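# Stand the fallen case back lid-up in its pallet spot

## Task

One of six cases has fallen off the pallet near the +y end of the track and lies on its side on the floor a few metres toward -y; put it back upright, taped lid on top (side arrows pointing up), into the vacant spot among the two rows of three, while the five other cases remain standing in their rows. If the vacant spot cannot be reached, an upright lid-up case is still worth something: best on the pallet, less on the floor or table. The case may be picked up from the floor but must finish lid up. At the end the tools must have released it and moved away, and it must stay in place on its own without the robot holding it.

## Robot and tools

Robot: two arms, left_arm and right_arm, each carried by its own carriage on one shared track running along y at x = 0. left_rail serves the +y half (position_m 0.6 to 3 m), right_rail the -y half (-3 to -0.6 m). Each arm's base sits at x = 0, y = its carriage position, z = 0.04 m, facing +x. Each arm ends in a vacuum tool with four cups: two on channel a (at y = -104.5 mm in the cup frame) and two on channel b (y = +104.5 mm), at x = -62 and +62 mm. The cups point along the cup point's +z axis. The names left and right are just labels, not image sides.

Scene frame: fixed to the table, z = 0 is the table top, +z up, +x the direction the arms face, +y to their left. The table starts at x = 0.50 m and only covers y from -0.90 to 0.90; everywhere else the floor is at z = -0.53. The pallet is toward +y, the fallen case toward -y. Camera hints: cam_pallet_north views the -y end of the track, cam_pallet_south the +y end, and in both +y runs roughly rightward. Other cameras: cam_high, cam_low, cam_left_wrist, cam_right_wrist.

Tool execute_actions takes {"actions": [...]}, run in sequence. An empty list just returns state and images. Each action may hold:
- "rows": 1 to 15 rows, one control step (1/30 s) each. Every row is a single flat list of 16 numbers for both arms together, each in [-1, 1]: left dx, dy, dz, rx, ry, rz, left suction_a, suction_b, then right dx, dy, dz, rx, ry, rz, right suction_a, suction_b. The first six per arm are an offset, not a pose: a target relative to the cup point's measured pose at the start of that action (for a call's first action, the last reported pose), expressed in the cup point's own axes. Every row counts from that same start, not from the row before. Scale: 1.0 = 0.6 m for dx/dy/dz and 180 degrees for the rotation vector rx/ry/rz. The suction entries are absolute on/off settings per channel (above 0.01 = on, 0 = off) that persist; to leave a tool unchanged, repeat its previous values, since 0 means switch off.
- "steps": 1 to 450 control steps (default 15), at least as many as rows. After the last row the arm keeps heading for that row's target, so allow extra steps for long moves.
- "until": stop the action early when conditions hold, e.g. {"right_rail": {"position_status": ["!=", "moving"]}} or {"all": {"status": "ended"}}. Numeric fields need a comparison ("=", "!=", "<", "<=", ">", ">="). It does not halt the arms.
- "left_rail" / "right_rail": {"position_m": absolute track y in metres, "speed_m_s": 0.01 to 1, stays set}, or {"stop": true}. Rows never move carriages. Any out-of-range value or unknown name rejects the whole call.

Per step, the commanded pose is clipped to 100 mm and 16 degrees from the measured pose; position wins over orientation if both cannot be met. Ramp offsets gradually (about +0.01 per row = 6 mm per step) to avoid jerks that shake a case loose. Arms are speed-limited and may lag after big moves; send the remainder in a new action rather than waiting.

Driving: send position_m, then wait with an until on position_status not moving. Let the carriage finish before aiming the tool at a scene point. Statuses: done, moving, stopped, contact_stop (blocked; re-read position after it settles), time_out (check for obstruction, resend), stopped_with_arm (its arm was held back; send followable rows, then resend), stopped_for_other_arm (clearance check; move an arm away from the other, wait 30 steps, resend). position_answer not_taken means resend once the carriage stands. While carriages move, the clearance check is stricter.

Result lines: per arm end_effector_position (m), end_effector_quat_wxyz, velocities; Hand target (current goal); Joint positions/velocities (rail, then six joints in rad); Wrist force and torque in the cup frame (offset up to ~10 N, saturates ~200 N, may read no reading); suction_measured_a/b (0 to 1; airtight surfaces reach 0.83+, cardboard lower; settles within ~1.3 s); part_present_a/b (1 above 0.09). "pose unreachable" means the clearance check altered or blocked that arm's command. Printed positions can be off, more at long reach.

Gripping: press both cups of a channel fully onto a flat, smooth face (no edges, tape gaps or holes under a rim). One unsealed cup kills that channel. Cups compress up to ~21 mm. To release: lower until the case just touches, then in one action switch both channels off and back the tool straight away. A cup sealed on the table pins the tool; switch that channel off.

Avoid: arms colliding or pressing on each other (including held objects, cameras, cups, carriages); handovers with both tools sucking; outside forces of 400 N or joint torques over limits (shoulder 664, elbow 389, wrists 96.3 N m), which freeze that arm for 10 s; drops, slams, fast or off-center carries of the heavy case; knocking the five standing cases or anything out of the work area.

zoom_image: {"camera": name, "region": [x0, y0, x1, y1]} in pixels of that camera's latest image, at most 504x504. Image sizes: 896x504 for cam_high, cam_low, cam_pallet_north, cam_pallet_south; 616x616 for wrist cameras.

finished_scene: {"scene": number}; irreversible. Call it only after the case stands released and the tools are clear.

Each tool is called after "Call:" in YAML: its name, and indented under it one key for each argument.

## Session

Call:
execute_actions:
  actions: []

Scene clock: 0.00 s.
left_arm: end_effector_position=(+0.8499, +0.8023, +0.4415) suction_measured_a=0.00 part_present_a=0 suction_measured_b=0.00 part_present_b=0 end_effector_quat_wxyz=(+0.001, +0.000, +1.000, -0.001) end_effector_velocity=(-0.000, +0.000, +0.000) end_effector_angular_velocity=(+0.000, -0.000, +0.000) | right_arm: end_effector_position=(+0.8497, -2.2418, +0.4413) suction_measured_a=0.00 part_present_a=0 suction_measured_b=0.00 part_present_b=0 end_effector_quat_wxyz=(+0.001, -0.000, +1.000, -0.000) end_effector_velocity=(+0.000, -0.000, -0.000) end_effector_angular_velocity=(+0.000, +0.000, -0.000)
Joint positions: left_arm=[ 0.803 -0.24  -1.5    2.091 -2.165 -1.572  1.331] | right_arm=[-2.243 -0.238 -1.5    2.092 -2.165 -1.571  1.333]
Joint velocities: left_arm=[ 0.  0. -0.  0.  0.  0. -0.] | right_arm=[ 0. -0.  0. -0.  0.  0. -0.]
Wrist force (N, on the end effector, along its own x y z axes, offset not removed): no reading
Wrist torque (N m, same axes, about the end effector's origin, offset not removed): no reading
Hand target (left_arm): +0.850, +0.802, +0.442; +0.001, +0.000, +1.000, -0.001
Hand target (right_arm): +0.850, -2.242, +0.441; +0.001, -0.000, +1.000, -0.000
left_rail: position_m=0.803 position_m_goal=0.803 speed_m_s=1.00 position_status=done position_answer=taken refusals=0
right_rail: position_m=-2.243 position_m_goal=-2.243 speed_m_s=1.00 position_status=done position_answer=taken refusals=0

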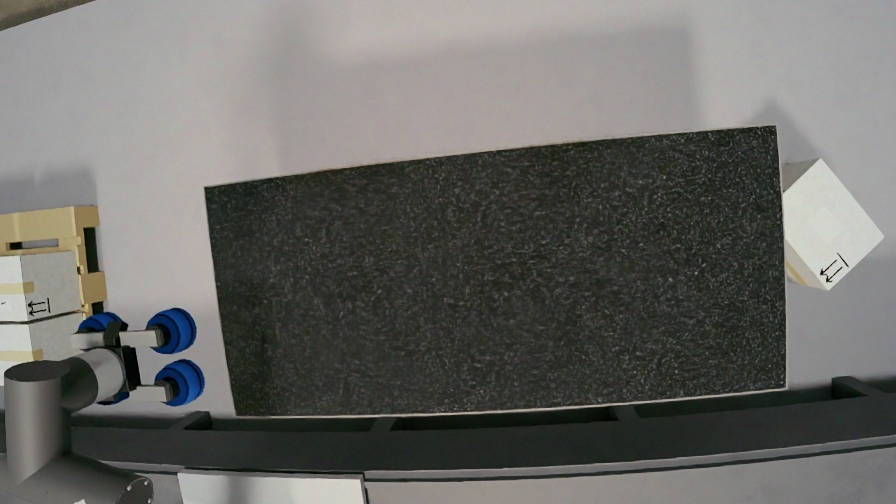

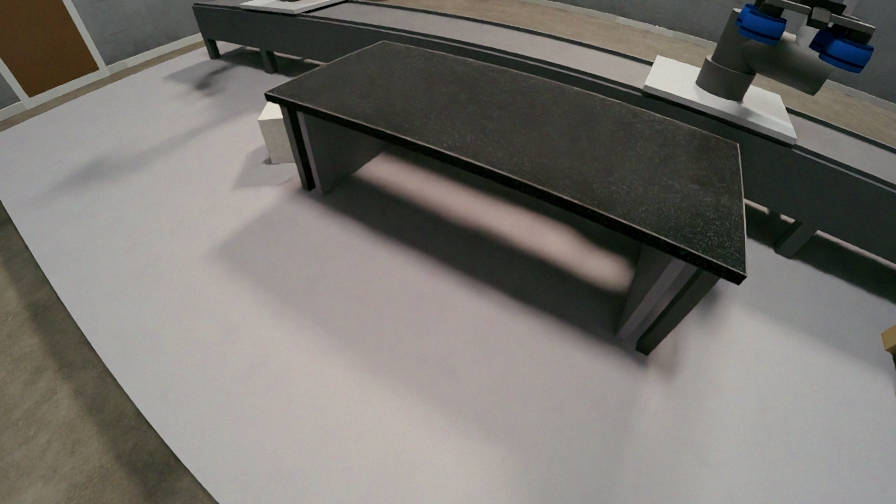

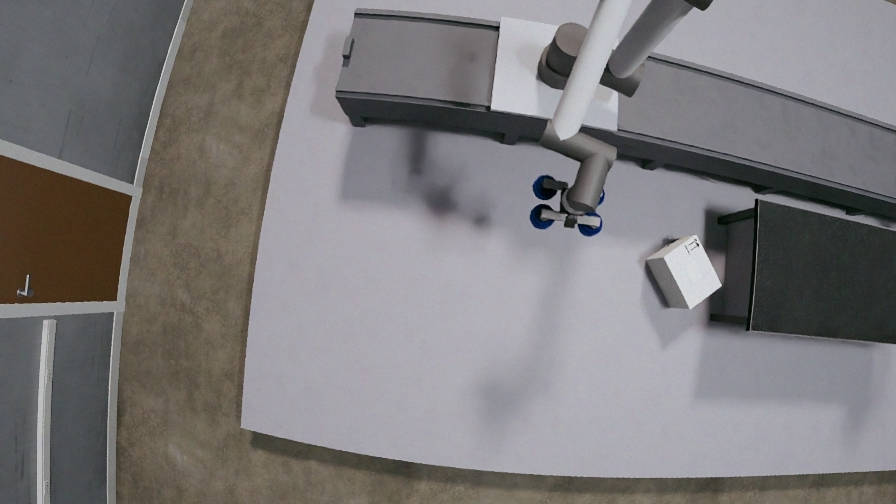

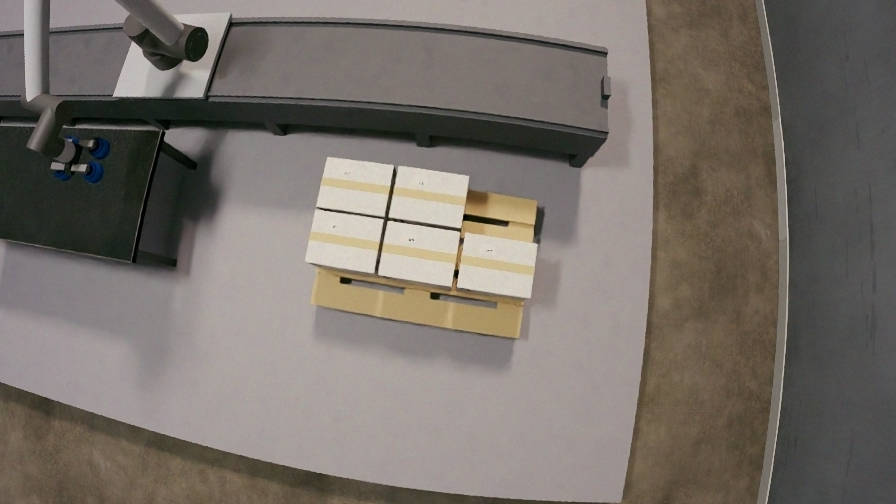

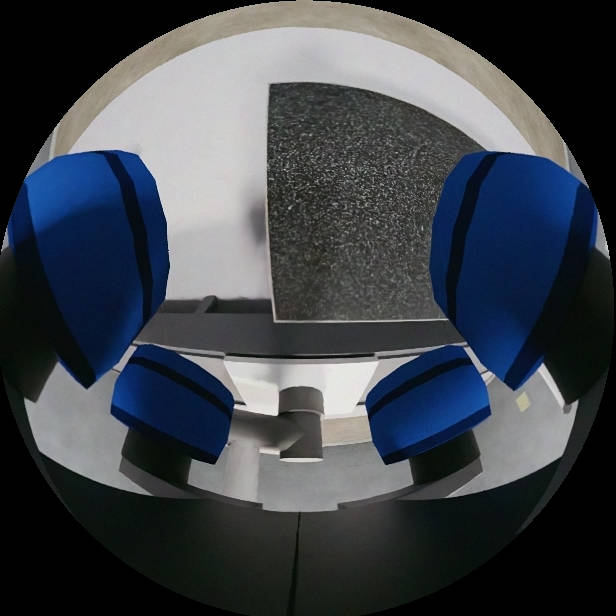

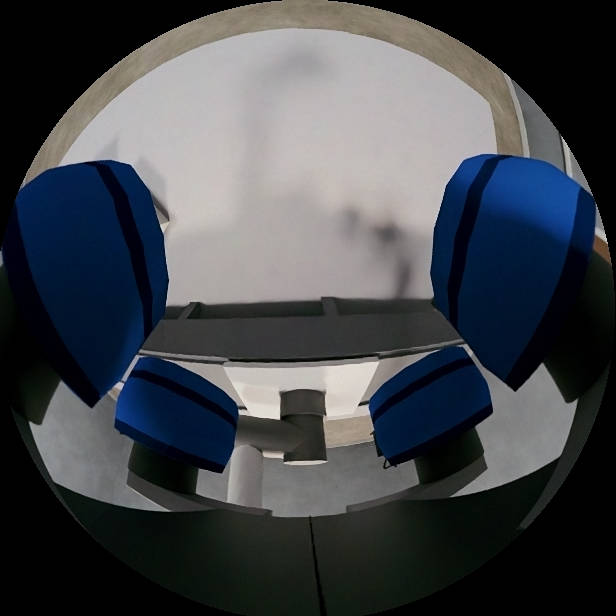

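Call:
execute_actions:
  actions:
    - {"right_rail":{"position_m":-1.2},"rows":[[0,0,0,0,0,0,0,0,-0.33,0,0,0,0,0,0,0]],"steps":150,"until":{"right_rail":{"position_status":["!=","moving"]}}}
    - {"steps":30}
    - {"rows":[[0,0,0,0,0,0,0,0,0,0,0.3,0,0,0,0,0],[0,0,0,0,0,0,0,0,0,0,0.75,0,0,0,0,0]],"steps":90}

Call:
zoom_image:
  camera: "cam_pallet_north"
  region: [560, 150, 860, 370]

Scene clock: 12.77 s.
left_arm: end_effector_position=(+0.8499, +0.8023, +0.4415) suction_measured_a=0.00 part_present_a=0 suction_measured_b=0.00 part_present_b=0 end_effector_quat_wxyz=(+0.001, +0.000, +1.000, -0.001) end_effector_velocity=(-0.000, +0.000, +0.000) end_effector_angular_velocity=(-0.000, -0.000, +0.000) | right_arm: end_effector_position=(+1.0484, -1.1990, -0.0083) suction_measured_a=0.00 part_present_a=0 suction_measured_b=0.00 part_present_b=0 end_effector_quat_wxyz=(+0.001, -0.000, +1.000, -0.000) end_effector_velocity=(-0.000, +0.000, -0.000) end_effector_angular_velocity=(+0.000, +0.000, +0.000)
Joint positions: left_arm=[ 0.803 -0.24  -1.5    2.091 -2.165 -1.572  1.331] | right_arm=[-1.2   -0.192 -0.873  1.996 -2.696 -1.571  1.379]
Joint velocities: left_arm=[ 0.  0. -0.  0. -0.  0. -0.] | right_arm=[ 0.  0.  0. -0.  0.  0.  0.]
Wrist force (N, on the end effector, along its own x y z axes, offset not removed): left_arm=[3.1 -0.1 -0.6] | right_arm=[-0.1 -5.3 -4.2]
Wrist torque (N m, same axes, about the end effector's origin, offset not removed): left_arm=[-0.30 -0.45 -0.16] | right_arm=[-0.76 -0.30 -0.14]
Hand target (left_arm): +0.850, +0.802, +0.442; +0.001, +0.000, +1.000, -0.001
Hand target (right_arm): +1.048, -1.199, -0.008; +0.001, -0.000, +1.000, -0.000
Off the commanded pose (left_arm): 0.000 m, 0 deg.
Off the commanded pose (right_arm): 0.000 m, 0 deg.
left_rail: position_m=0.803 position_m_goal=0.803 speed_m_s=1.00 position_status=done position_answer=taken refusals=0
right_rail: position_m=-1.200 position_m_goal=-1.200 speed_m_s=1.00 position_status=done position_answer=taken refusals=0

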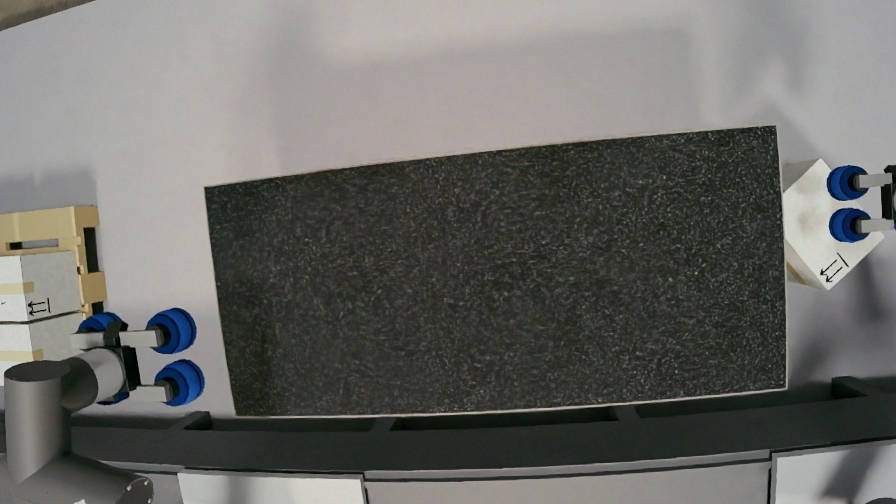

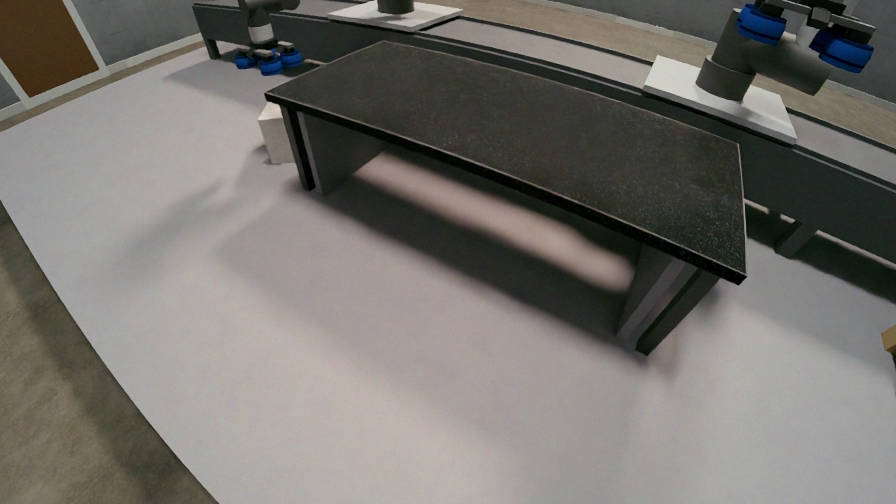

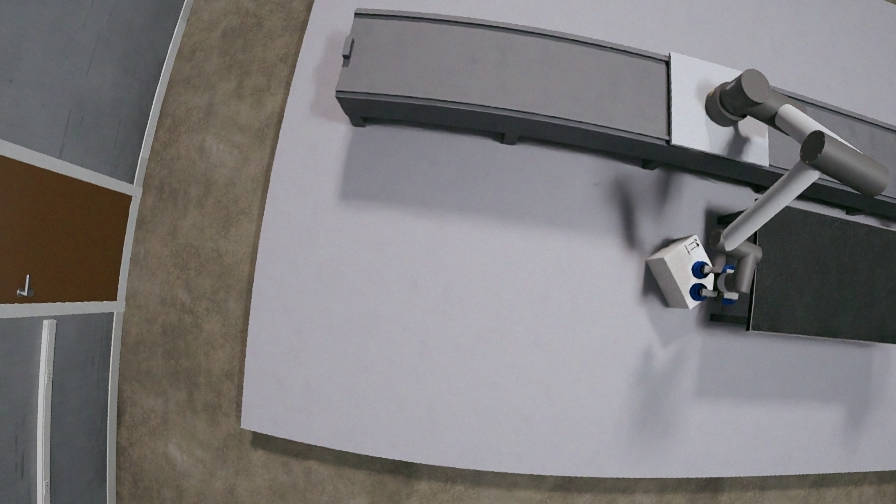

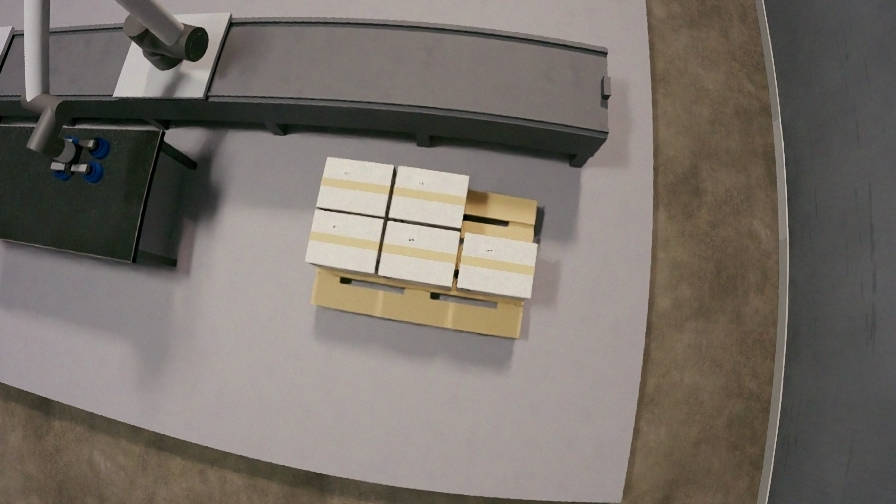

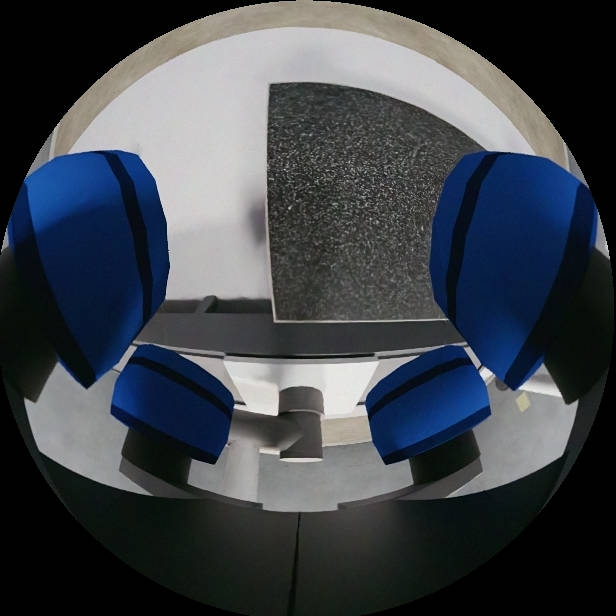

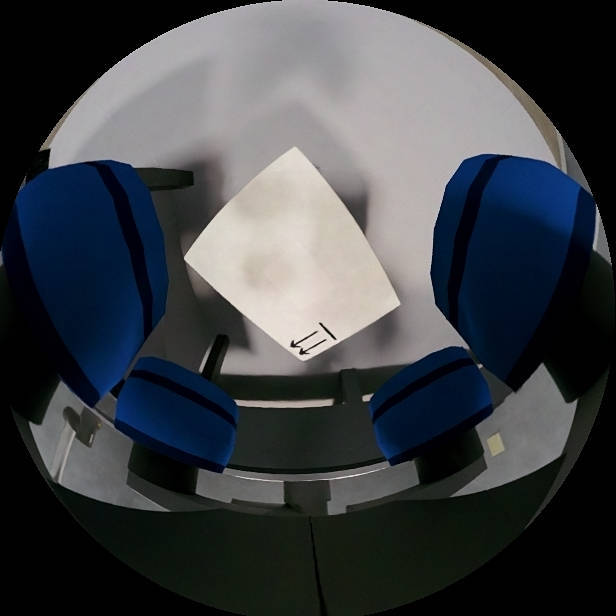

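Region (560, 150, 860, 370) of cam_pallet_north's 896x504 image, scaled by 1.680, with more detail than that image has; it fills the top 370 rows of this view, and the rest is white.

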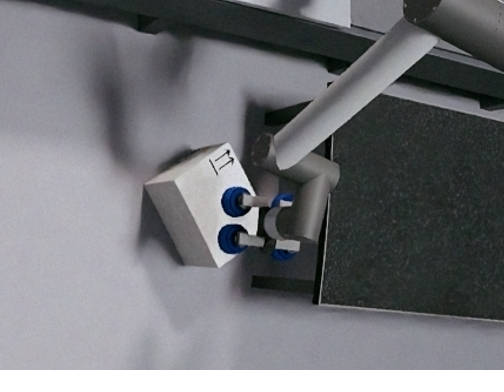

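Call:
execute_actions:
  actions: []

Scene clock: 29.10 s.
left_arm: end_effector_position=(+0.8499, +0.8023, +0.4415) suction_measured_a=0.00 part_present_a=0 suction_measured_b=0.00 part_present_b=0 end_effector_quat_wxyz=(+0.001, +0.000, +1.000, -0.001) end_effector_velocity=(-0.000, +0.000, +0.000) end_effector_angular_velocity=(+0.000, -0.000, +0.000) | right_arm: end_effector_position=(+1.0484, -1.1990, -0.0083) suction_measured_a=0.00 part_present_a=0 suction_measured_b=0.00 part_present_b=0 end_effector_quat_wxyz=(+0.001, -0.000, +1.000, -0.000) end_effector_velocity=(+0.000, -0.000, +0.000) end_effector_angular_velocity=(-0.000, -0.000, +0.000)
Joint positions: left_arm=[ 0.803 -0.24  -1.5    2.091 -2.165 -1.572  1.331] | right_arm=[-1.2   -0.192 -0.873  1.996 -2.696 -1.571  1.379]
Joint velocities: left_arm=[ 0.  0. -0.  0. -0.  0. -0.] | right_arm=[ 0. -0. -0.  0.  0.  0. -0.]
Wrist force (N, on the end effector, along its own x y z axes, offset not removed): left_arm=[1.6 -0.1 0.8] | right_arm=[-2.4 -6.9 1.5]
Wrist torque (N m, same axes, about the end effector's origin, offset not removed): left_arm=[-0.30 -0.21 -0.13] | right_arm=[-0.96 0.01 -0.12]
Hand target (left_arm): +0.850, +0.802, +0.442; +0.001, +0.000, +1.000, -0.001
Hand target (right_arm): +1.048, -1.199, -0.008; +0.001, -0.000, +1.000, -0.000
Off the commanded pose (left_arm): 0.000 m, 0 deg.
Off the commanded pose (right_arm): 0.000 m, 0 deg.
left_rail: position_m=0.803 position_m_goal=0.803 speed_m_s=1.00 position_status=done position_answer=taken refusals=0
right_rail: position_m=-1.200 position_m_goal=-1.200 speed_m_s=1.00 position_status=done position_answer=taken refusals=0

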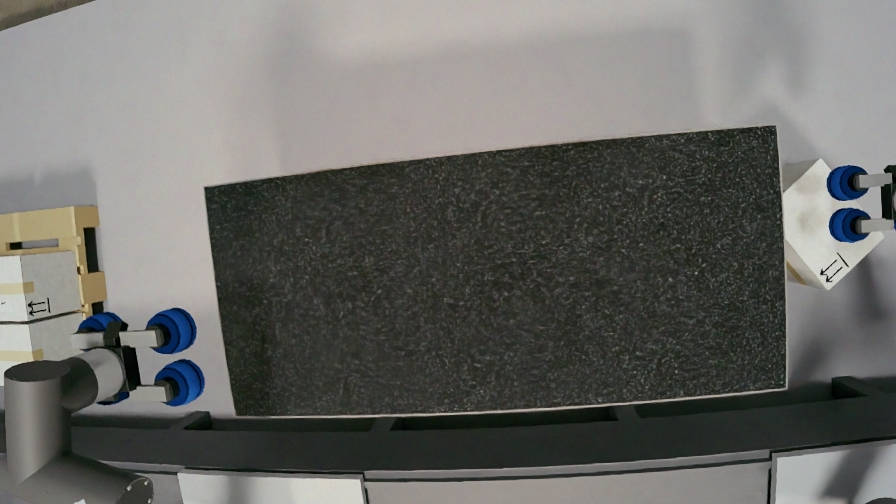

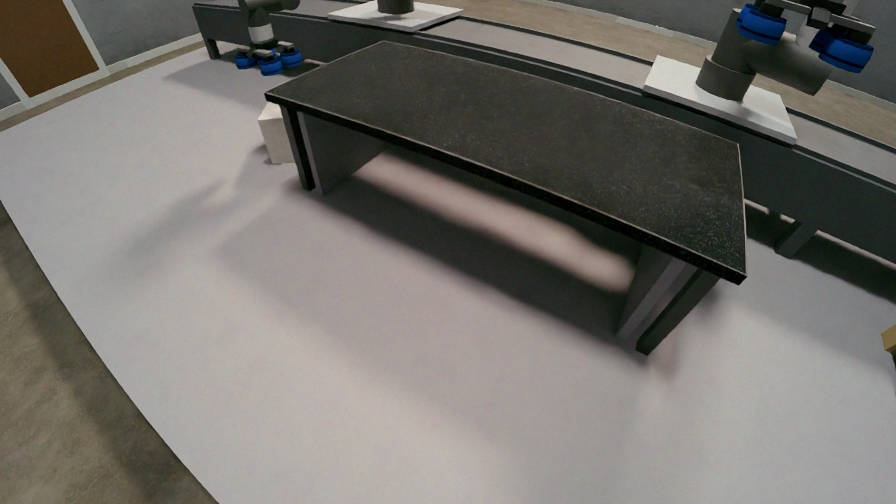

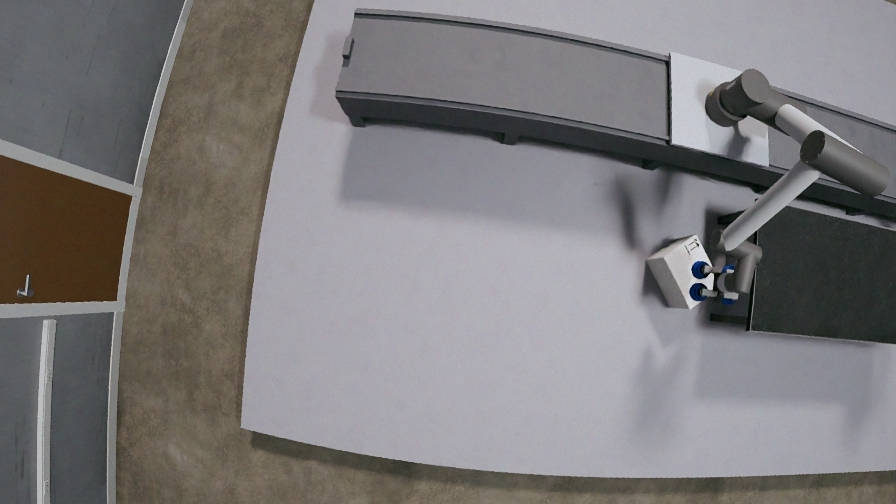

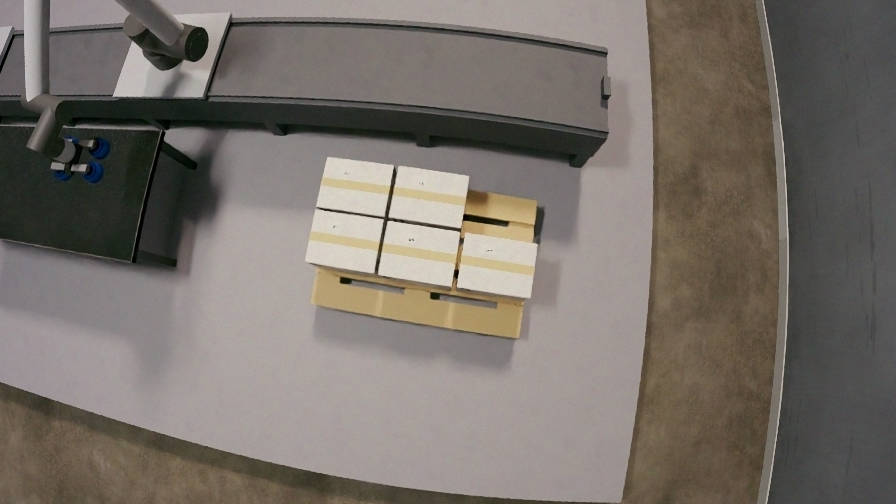

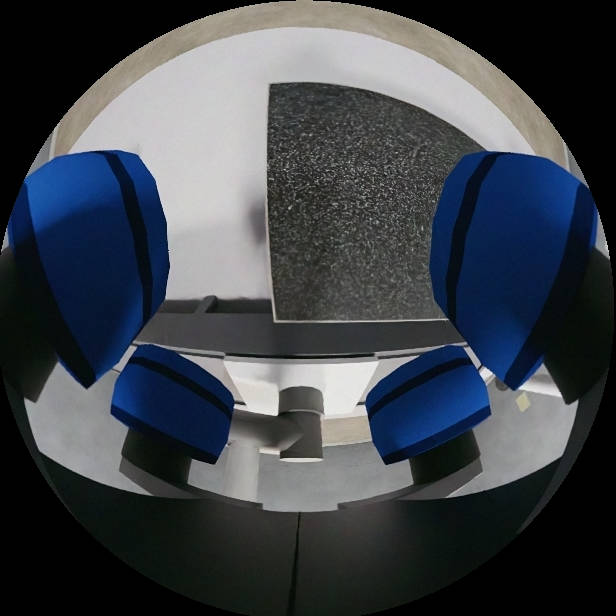

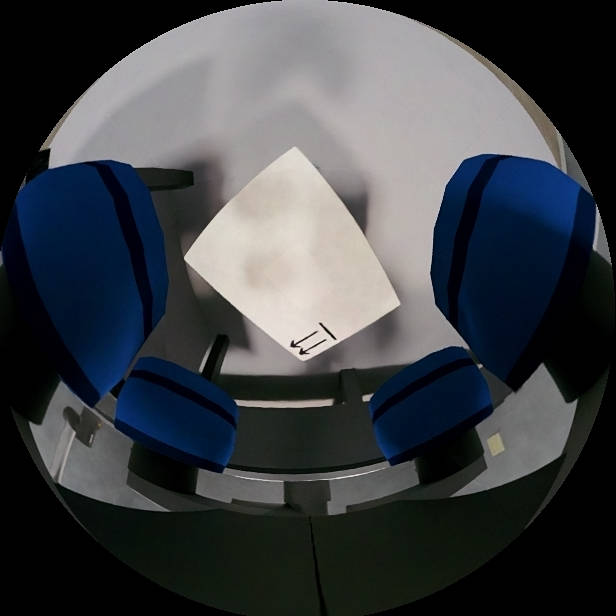

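Call:
execute_actions:
  actions:
    - {"rows":[[0,0,0,0,0,0,0,0,-0.13,0,0.17,0,0,0.314,0,0]],"steps":90}

Scene clock: 51.23 s.
left_arm: end_effector_position=(+0.8499, +0.8023, +0.4415) suction_measured_a=0.00 part_present_a=0 suction_measured_b=0.00 part_present_b=0 end_effector_quat_wxyz=(+0.001, +0.000, +1.000, -0.001) end_effector_velocity=(-0.000, -0.000, +0.000) end_effector_angular_velocity=(-0.000, -0.000, +0.000) | right_arm: end_effector_position=(+1.1266, -1.1989, -0.1102) suction_measured_a=0.00 part_present_a=0 suction_measured_b=0.00 part_present_b=0 end_effector_quat_wxyz=(+0.001, +0.473, +0.881, +0.000) end_effector_velocity=(-0.000, +0.000, -0.000) end_effector_angular_velocity=(+0.000, +0.000, +0.000)
Joint positions: left_arm=[ 0.803 -0.24  -1.5    2.091 -2.165 -1.572  1.331] | right_arm=[-1.2   -0.178 -0.717  1.865 -2.721 -1.571  2.379]
Joint velocities: left_arm=[ 0. -0. -0.  0. -0.  0. -0.] | right_arm=[ 0.  0.  0. -0. -0. -0.  0.]
Wrist force (N, on the end effector, along its own x y z axes, offset not removed): left_arm=[0.2 1.5 -2.2] | right_arm=[-5.1 -6.6 -1.2]
Wrist torque (N m, same axes, about the end effector's origin, offset not removed): left_arm=[-0.14 -0.12 -0.09] | right_arm=[-1.07 0.29 -0.30]
Hand target (left_arm): +0.850, +0.802, +0.442; +0.001, +0.000, +1.000, -0.001
Hand target (right_arm): +1.127, -1.199, -0.110; +0.001, +0.473, +0.881, +0.000
Off the commanded pose (left_arm): 0.000 m, 0 deg.
Off the commanded pose (right_arm): 0.000 m, 0 deg.
left_rail: position_m=0.803 position_m_goal=0.803 speed_m_s=1.00 position_status=done position_answer=taken refusals=0
right_rail: position_m=-1.200 position_m_goal=-1.200 speed_m_s=1.00 position_status=done position_answer=taken refusals=0

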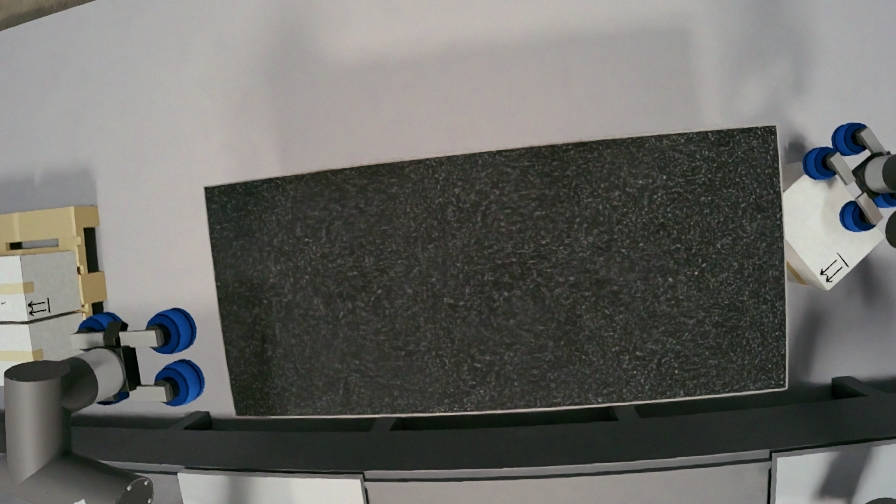

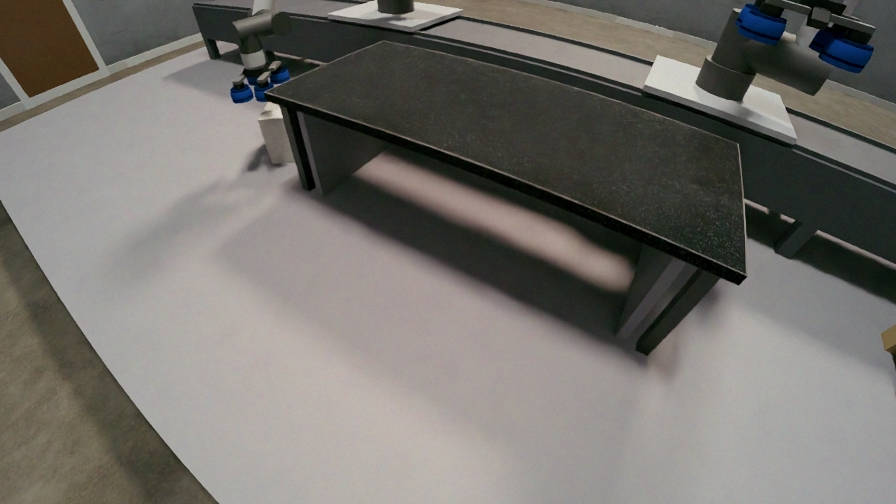

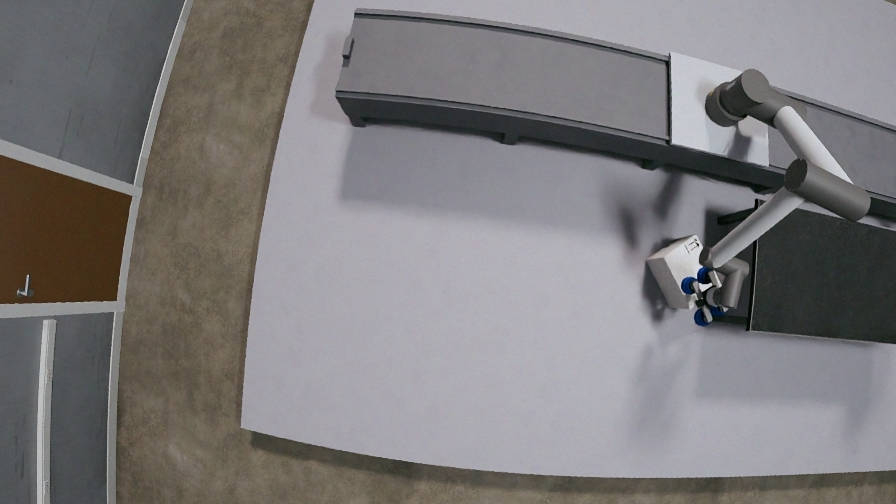

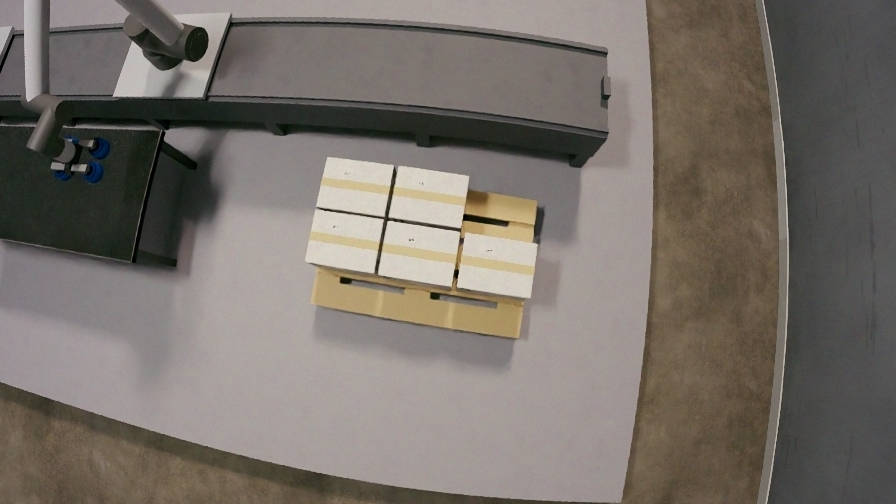

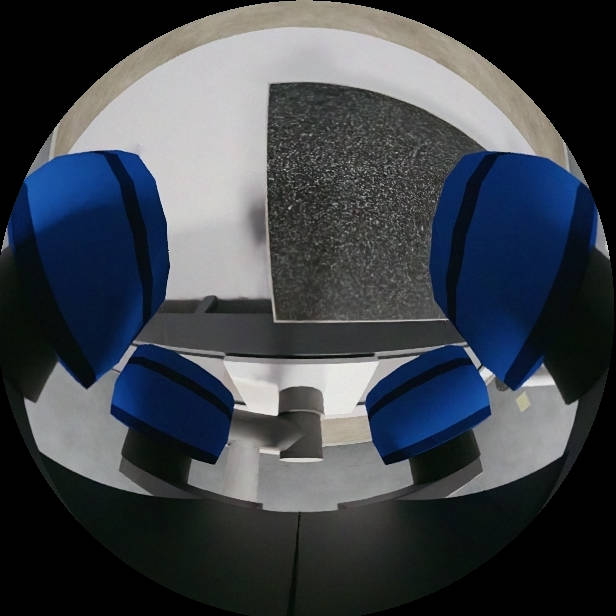

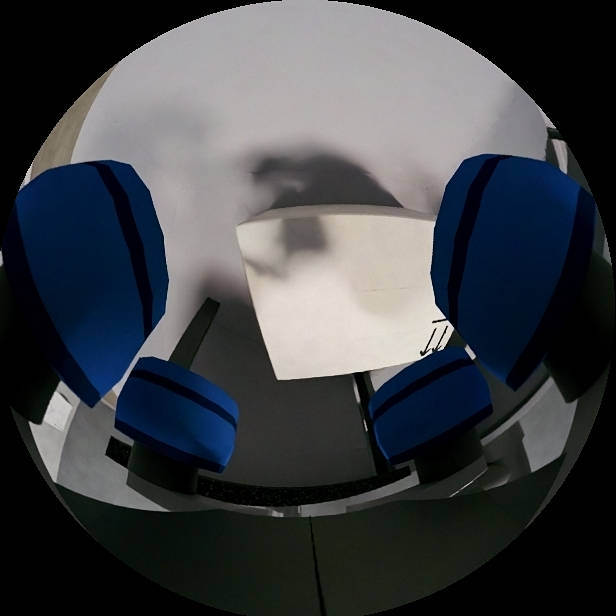

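Call:
execute_actions:
  actions:
    - {"rows":[[0,0,0,0,0,0,0,0,-0.13,-0.17,0.1,0,0,0,0,0]],"steps":60}

Call:
zoom_image:
  camera: "cam_pallet_north"
  region: [600,200,800,340]

Scene clock: 62.03 s.
left_arm: end_effector_position=(+0.8499, +0.8023, +0.4415) suction_measured_a=0.00 part_present_a=0 suction_measured_b=0.00 part_present_b=0 end_effector_quat_wxyz=(+0.001, +0.000, +1.000, -0.001) end_effector_velocity=(+0.000, -0.000, -0.000) end_effector_angular_velocity=(+0.000, +0.000, -0.000) | right_arm: end_effector_position=(+1.0847, -1.3204, -0.1702) suction_measured_a=0.00 part_present_a=0 suction_measured_b=0.00 part_present_b=0 end_effector_quat_wxyz=(+0.001, +0.473, +0.881, +0.000) end_effector_velocity=(-0.000, -0.000, -0.000) end_effector_angular_velocity=(+0.000, +0.000, -0.000)
Joint positions: left_arm=[ 0.803 -0.24  -1.5    2.091 -2.165 -1.572  1.331] | right_arm=[-1.2   -0.296 -0.664  1.908 -2.816 -1.571  2.261]
Joint velocities: left_arm=[ 0. -0.  0. -0.  0. -0.  0.] | right_arm=[ 0. -0.  0.  0. -0.  0.  0.]
Wrist force (N, on the end effector, along its own x y z axes, offset not removed): left_arm=[4.4 -4.1 -0.9] | right_arm=[-6.4 -4.8 -3.0]
Wrist torque (N m, same axes, about the end effector's origin, offset not removed): left_arm=[-0.89 -0.65 -0.10] | right_arm=[-0.93 0.50 -0.13]
Hand target (left_arm): +0.850, +0.802, +0.442; +0.001, +0.000, +1.000, -0.001
Hand target (right_arm): +1.085, -1.321, -0.170; +0.001, +0.473, +0.881, +0.000
Off the commanded pose (left_arm): 0.000 m, 0 deg.
Off the commanded pose (right_arm): 0.000 m, 0 deg.
left_rail: position_m=0.803 position_m_goal=0.803 speed_m_s=1.00 position_status=done position_answer=taken refusals=0
right_rail: position_m=-1.200 position_m_goal=-1.200 speed_m_s=1.00 position_status=done position_answer=taken refusals=0

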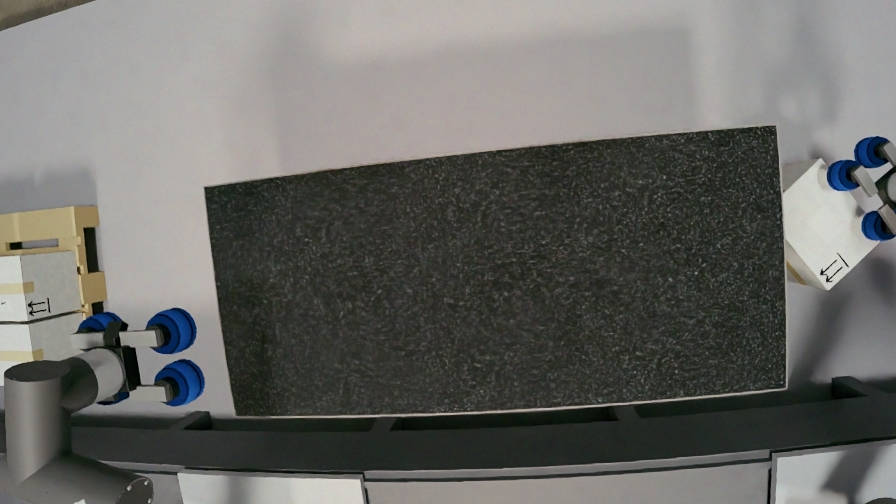

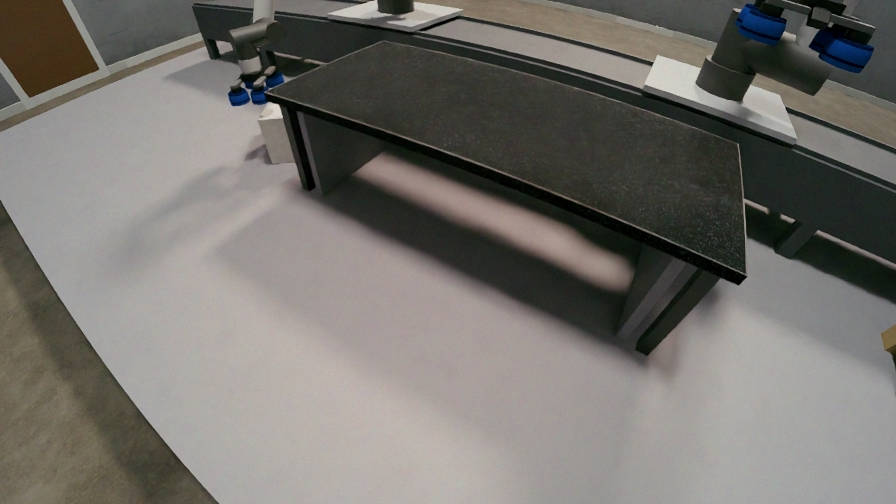

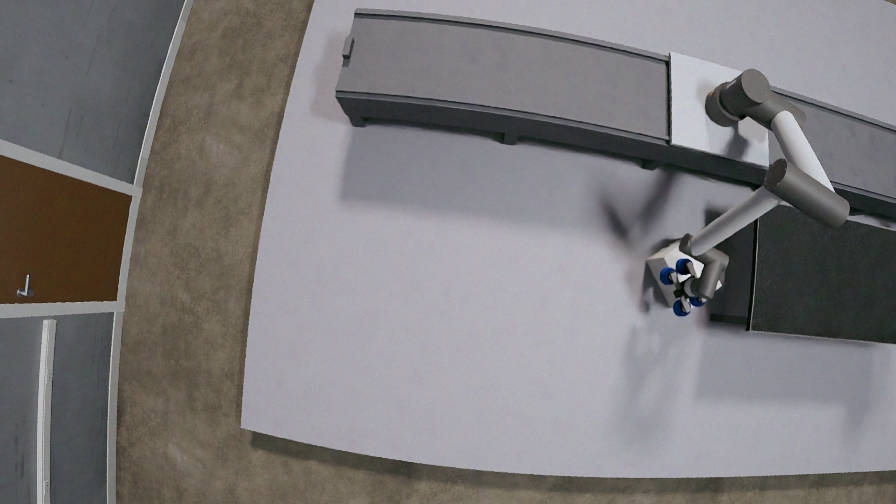

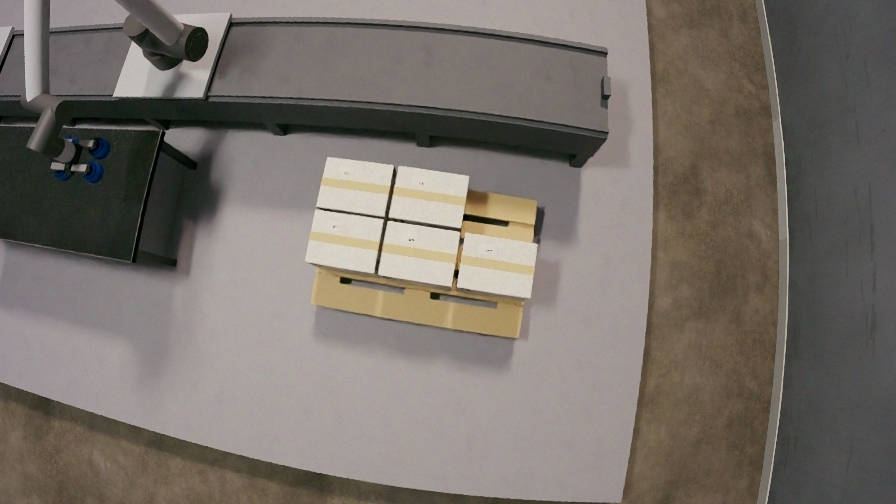

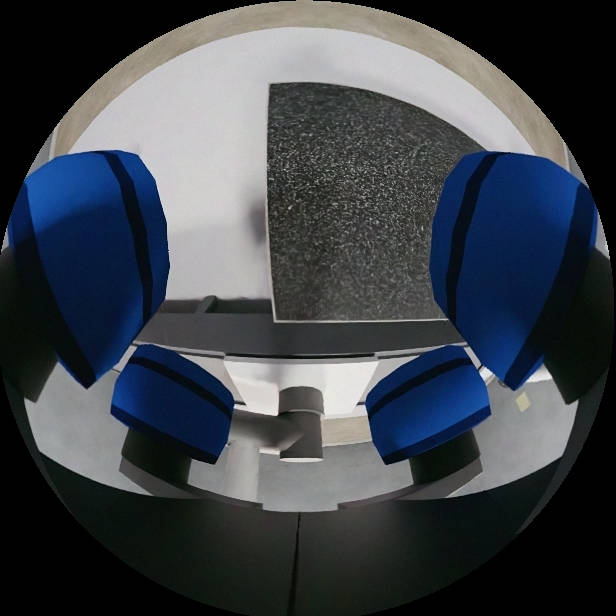

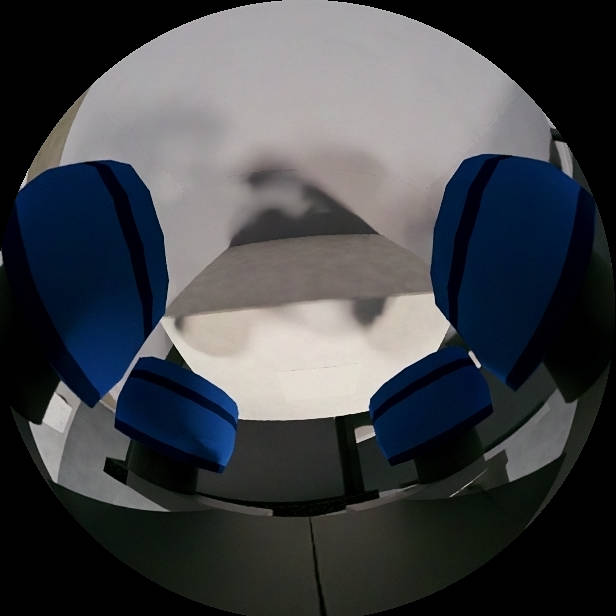

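Region (600, 200, 800, 340) of cam_pallet_north's 896x504 image, scaled by 2.520, with more detail than that image has; it fills the top 353 rows of this view, and the rest is white.

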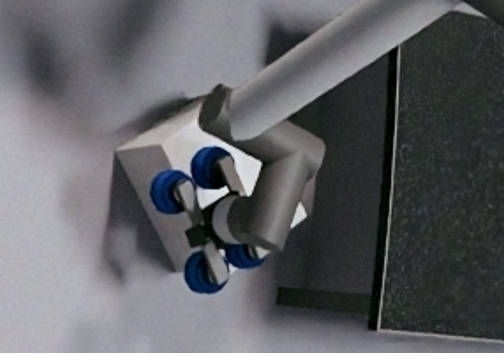

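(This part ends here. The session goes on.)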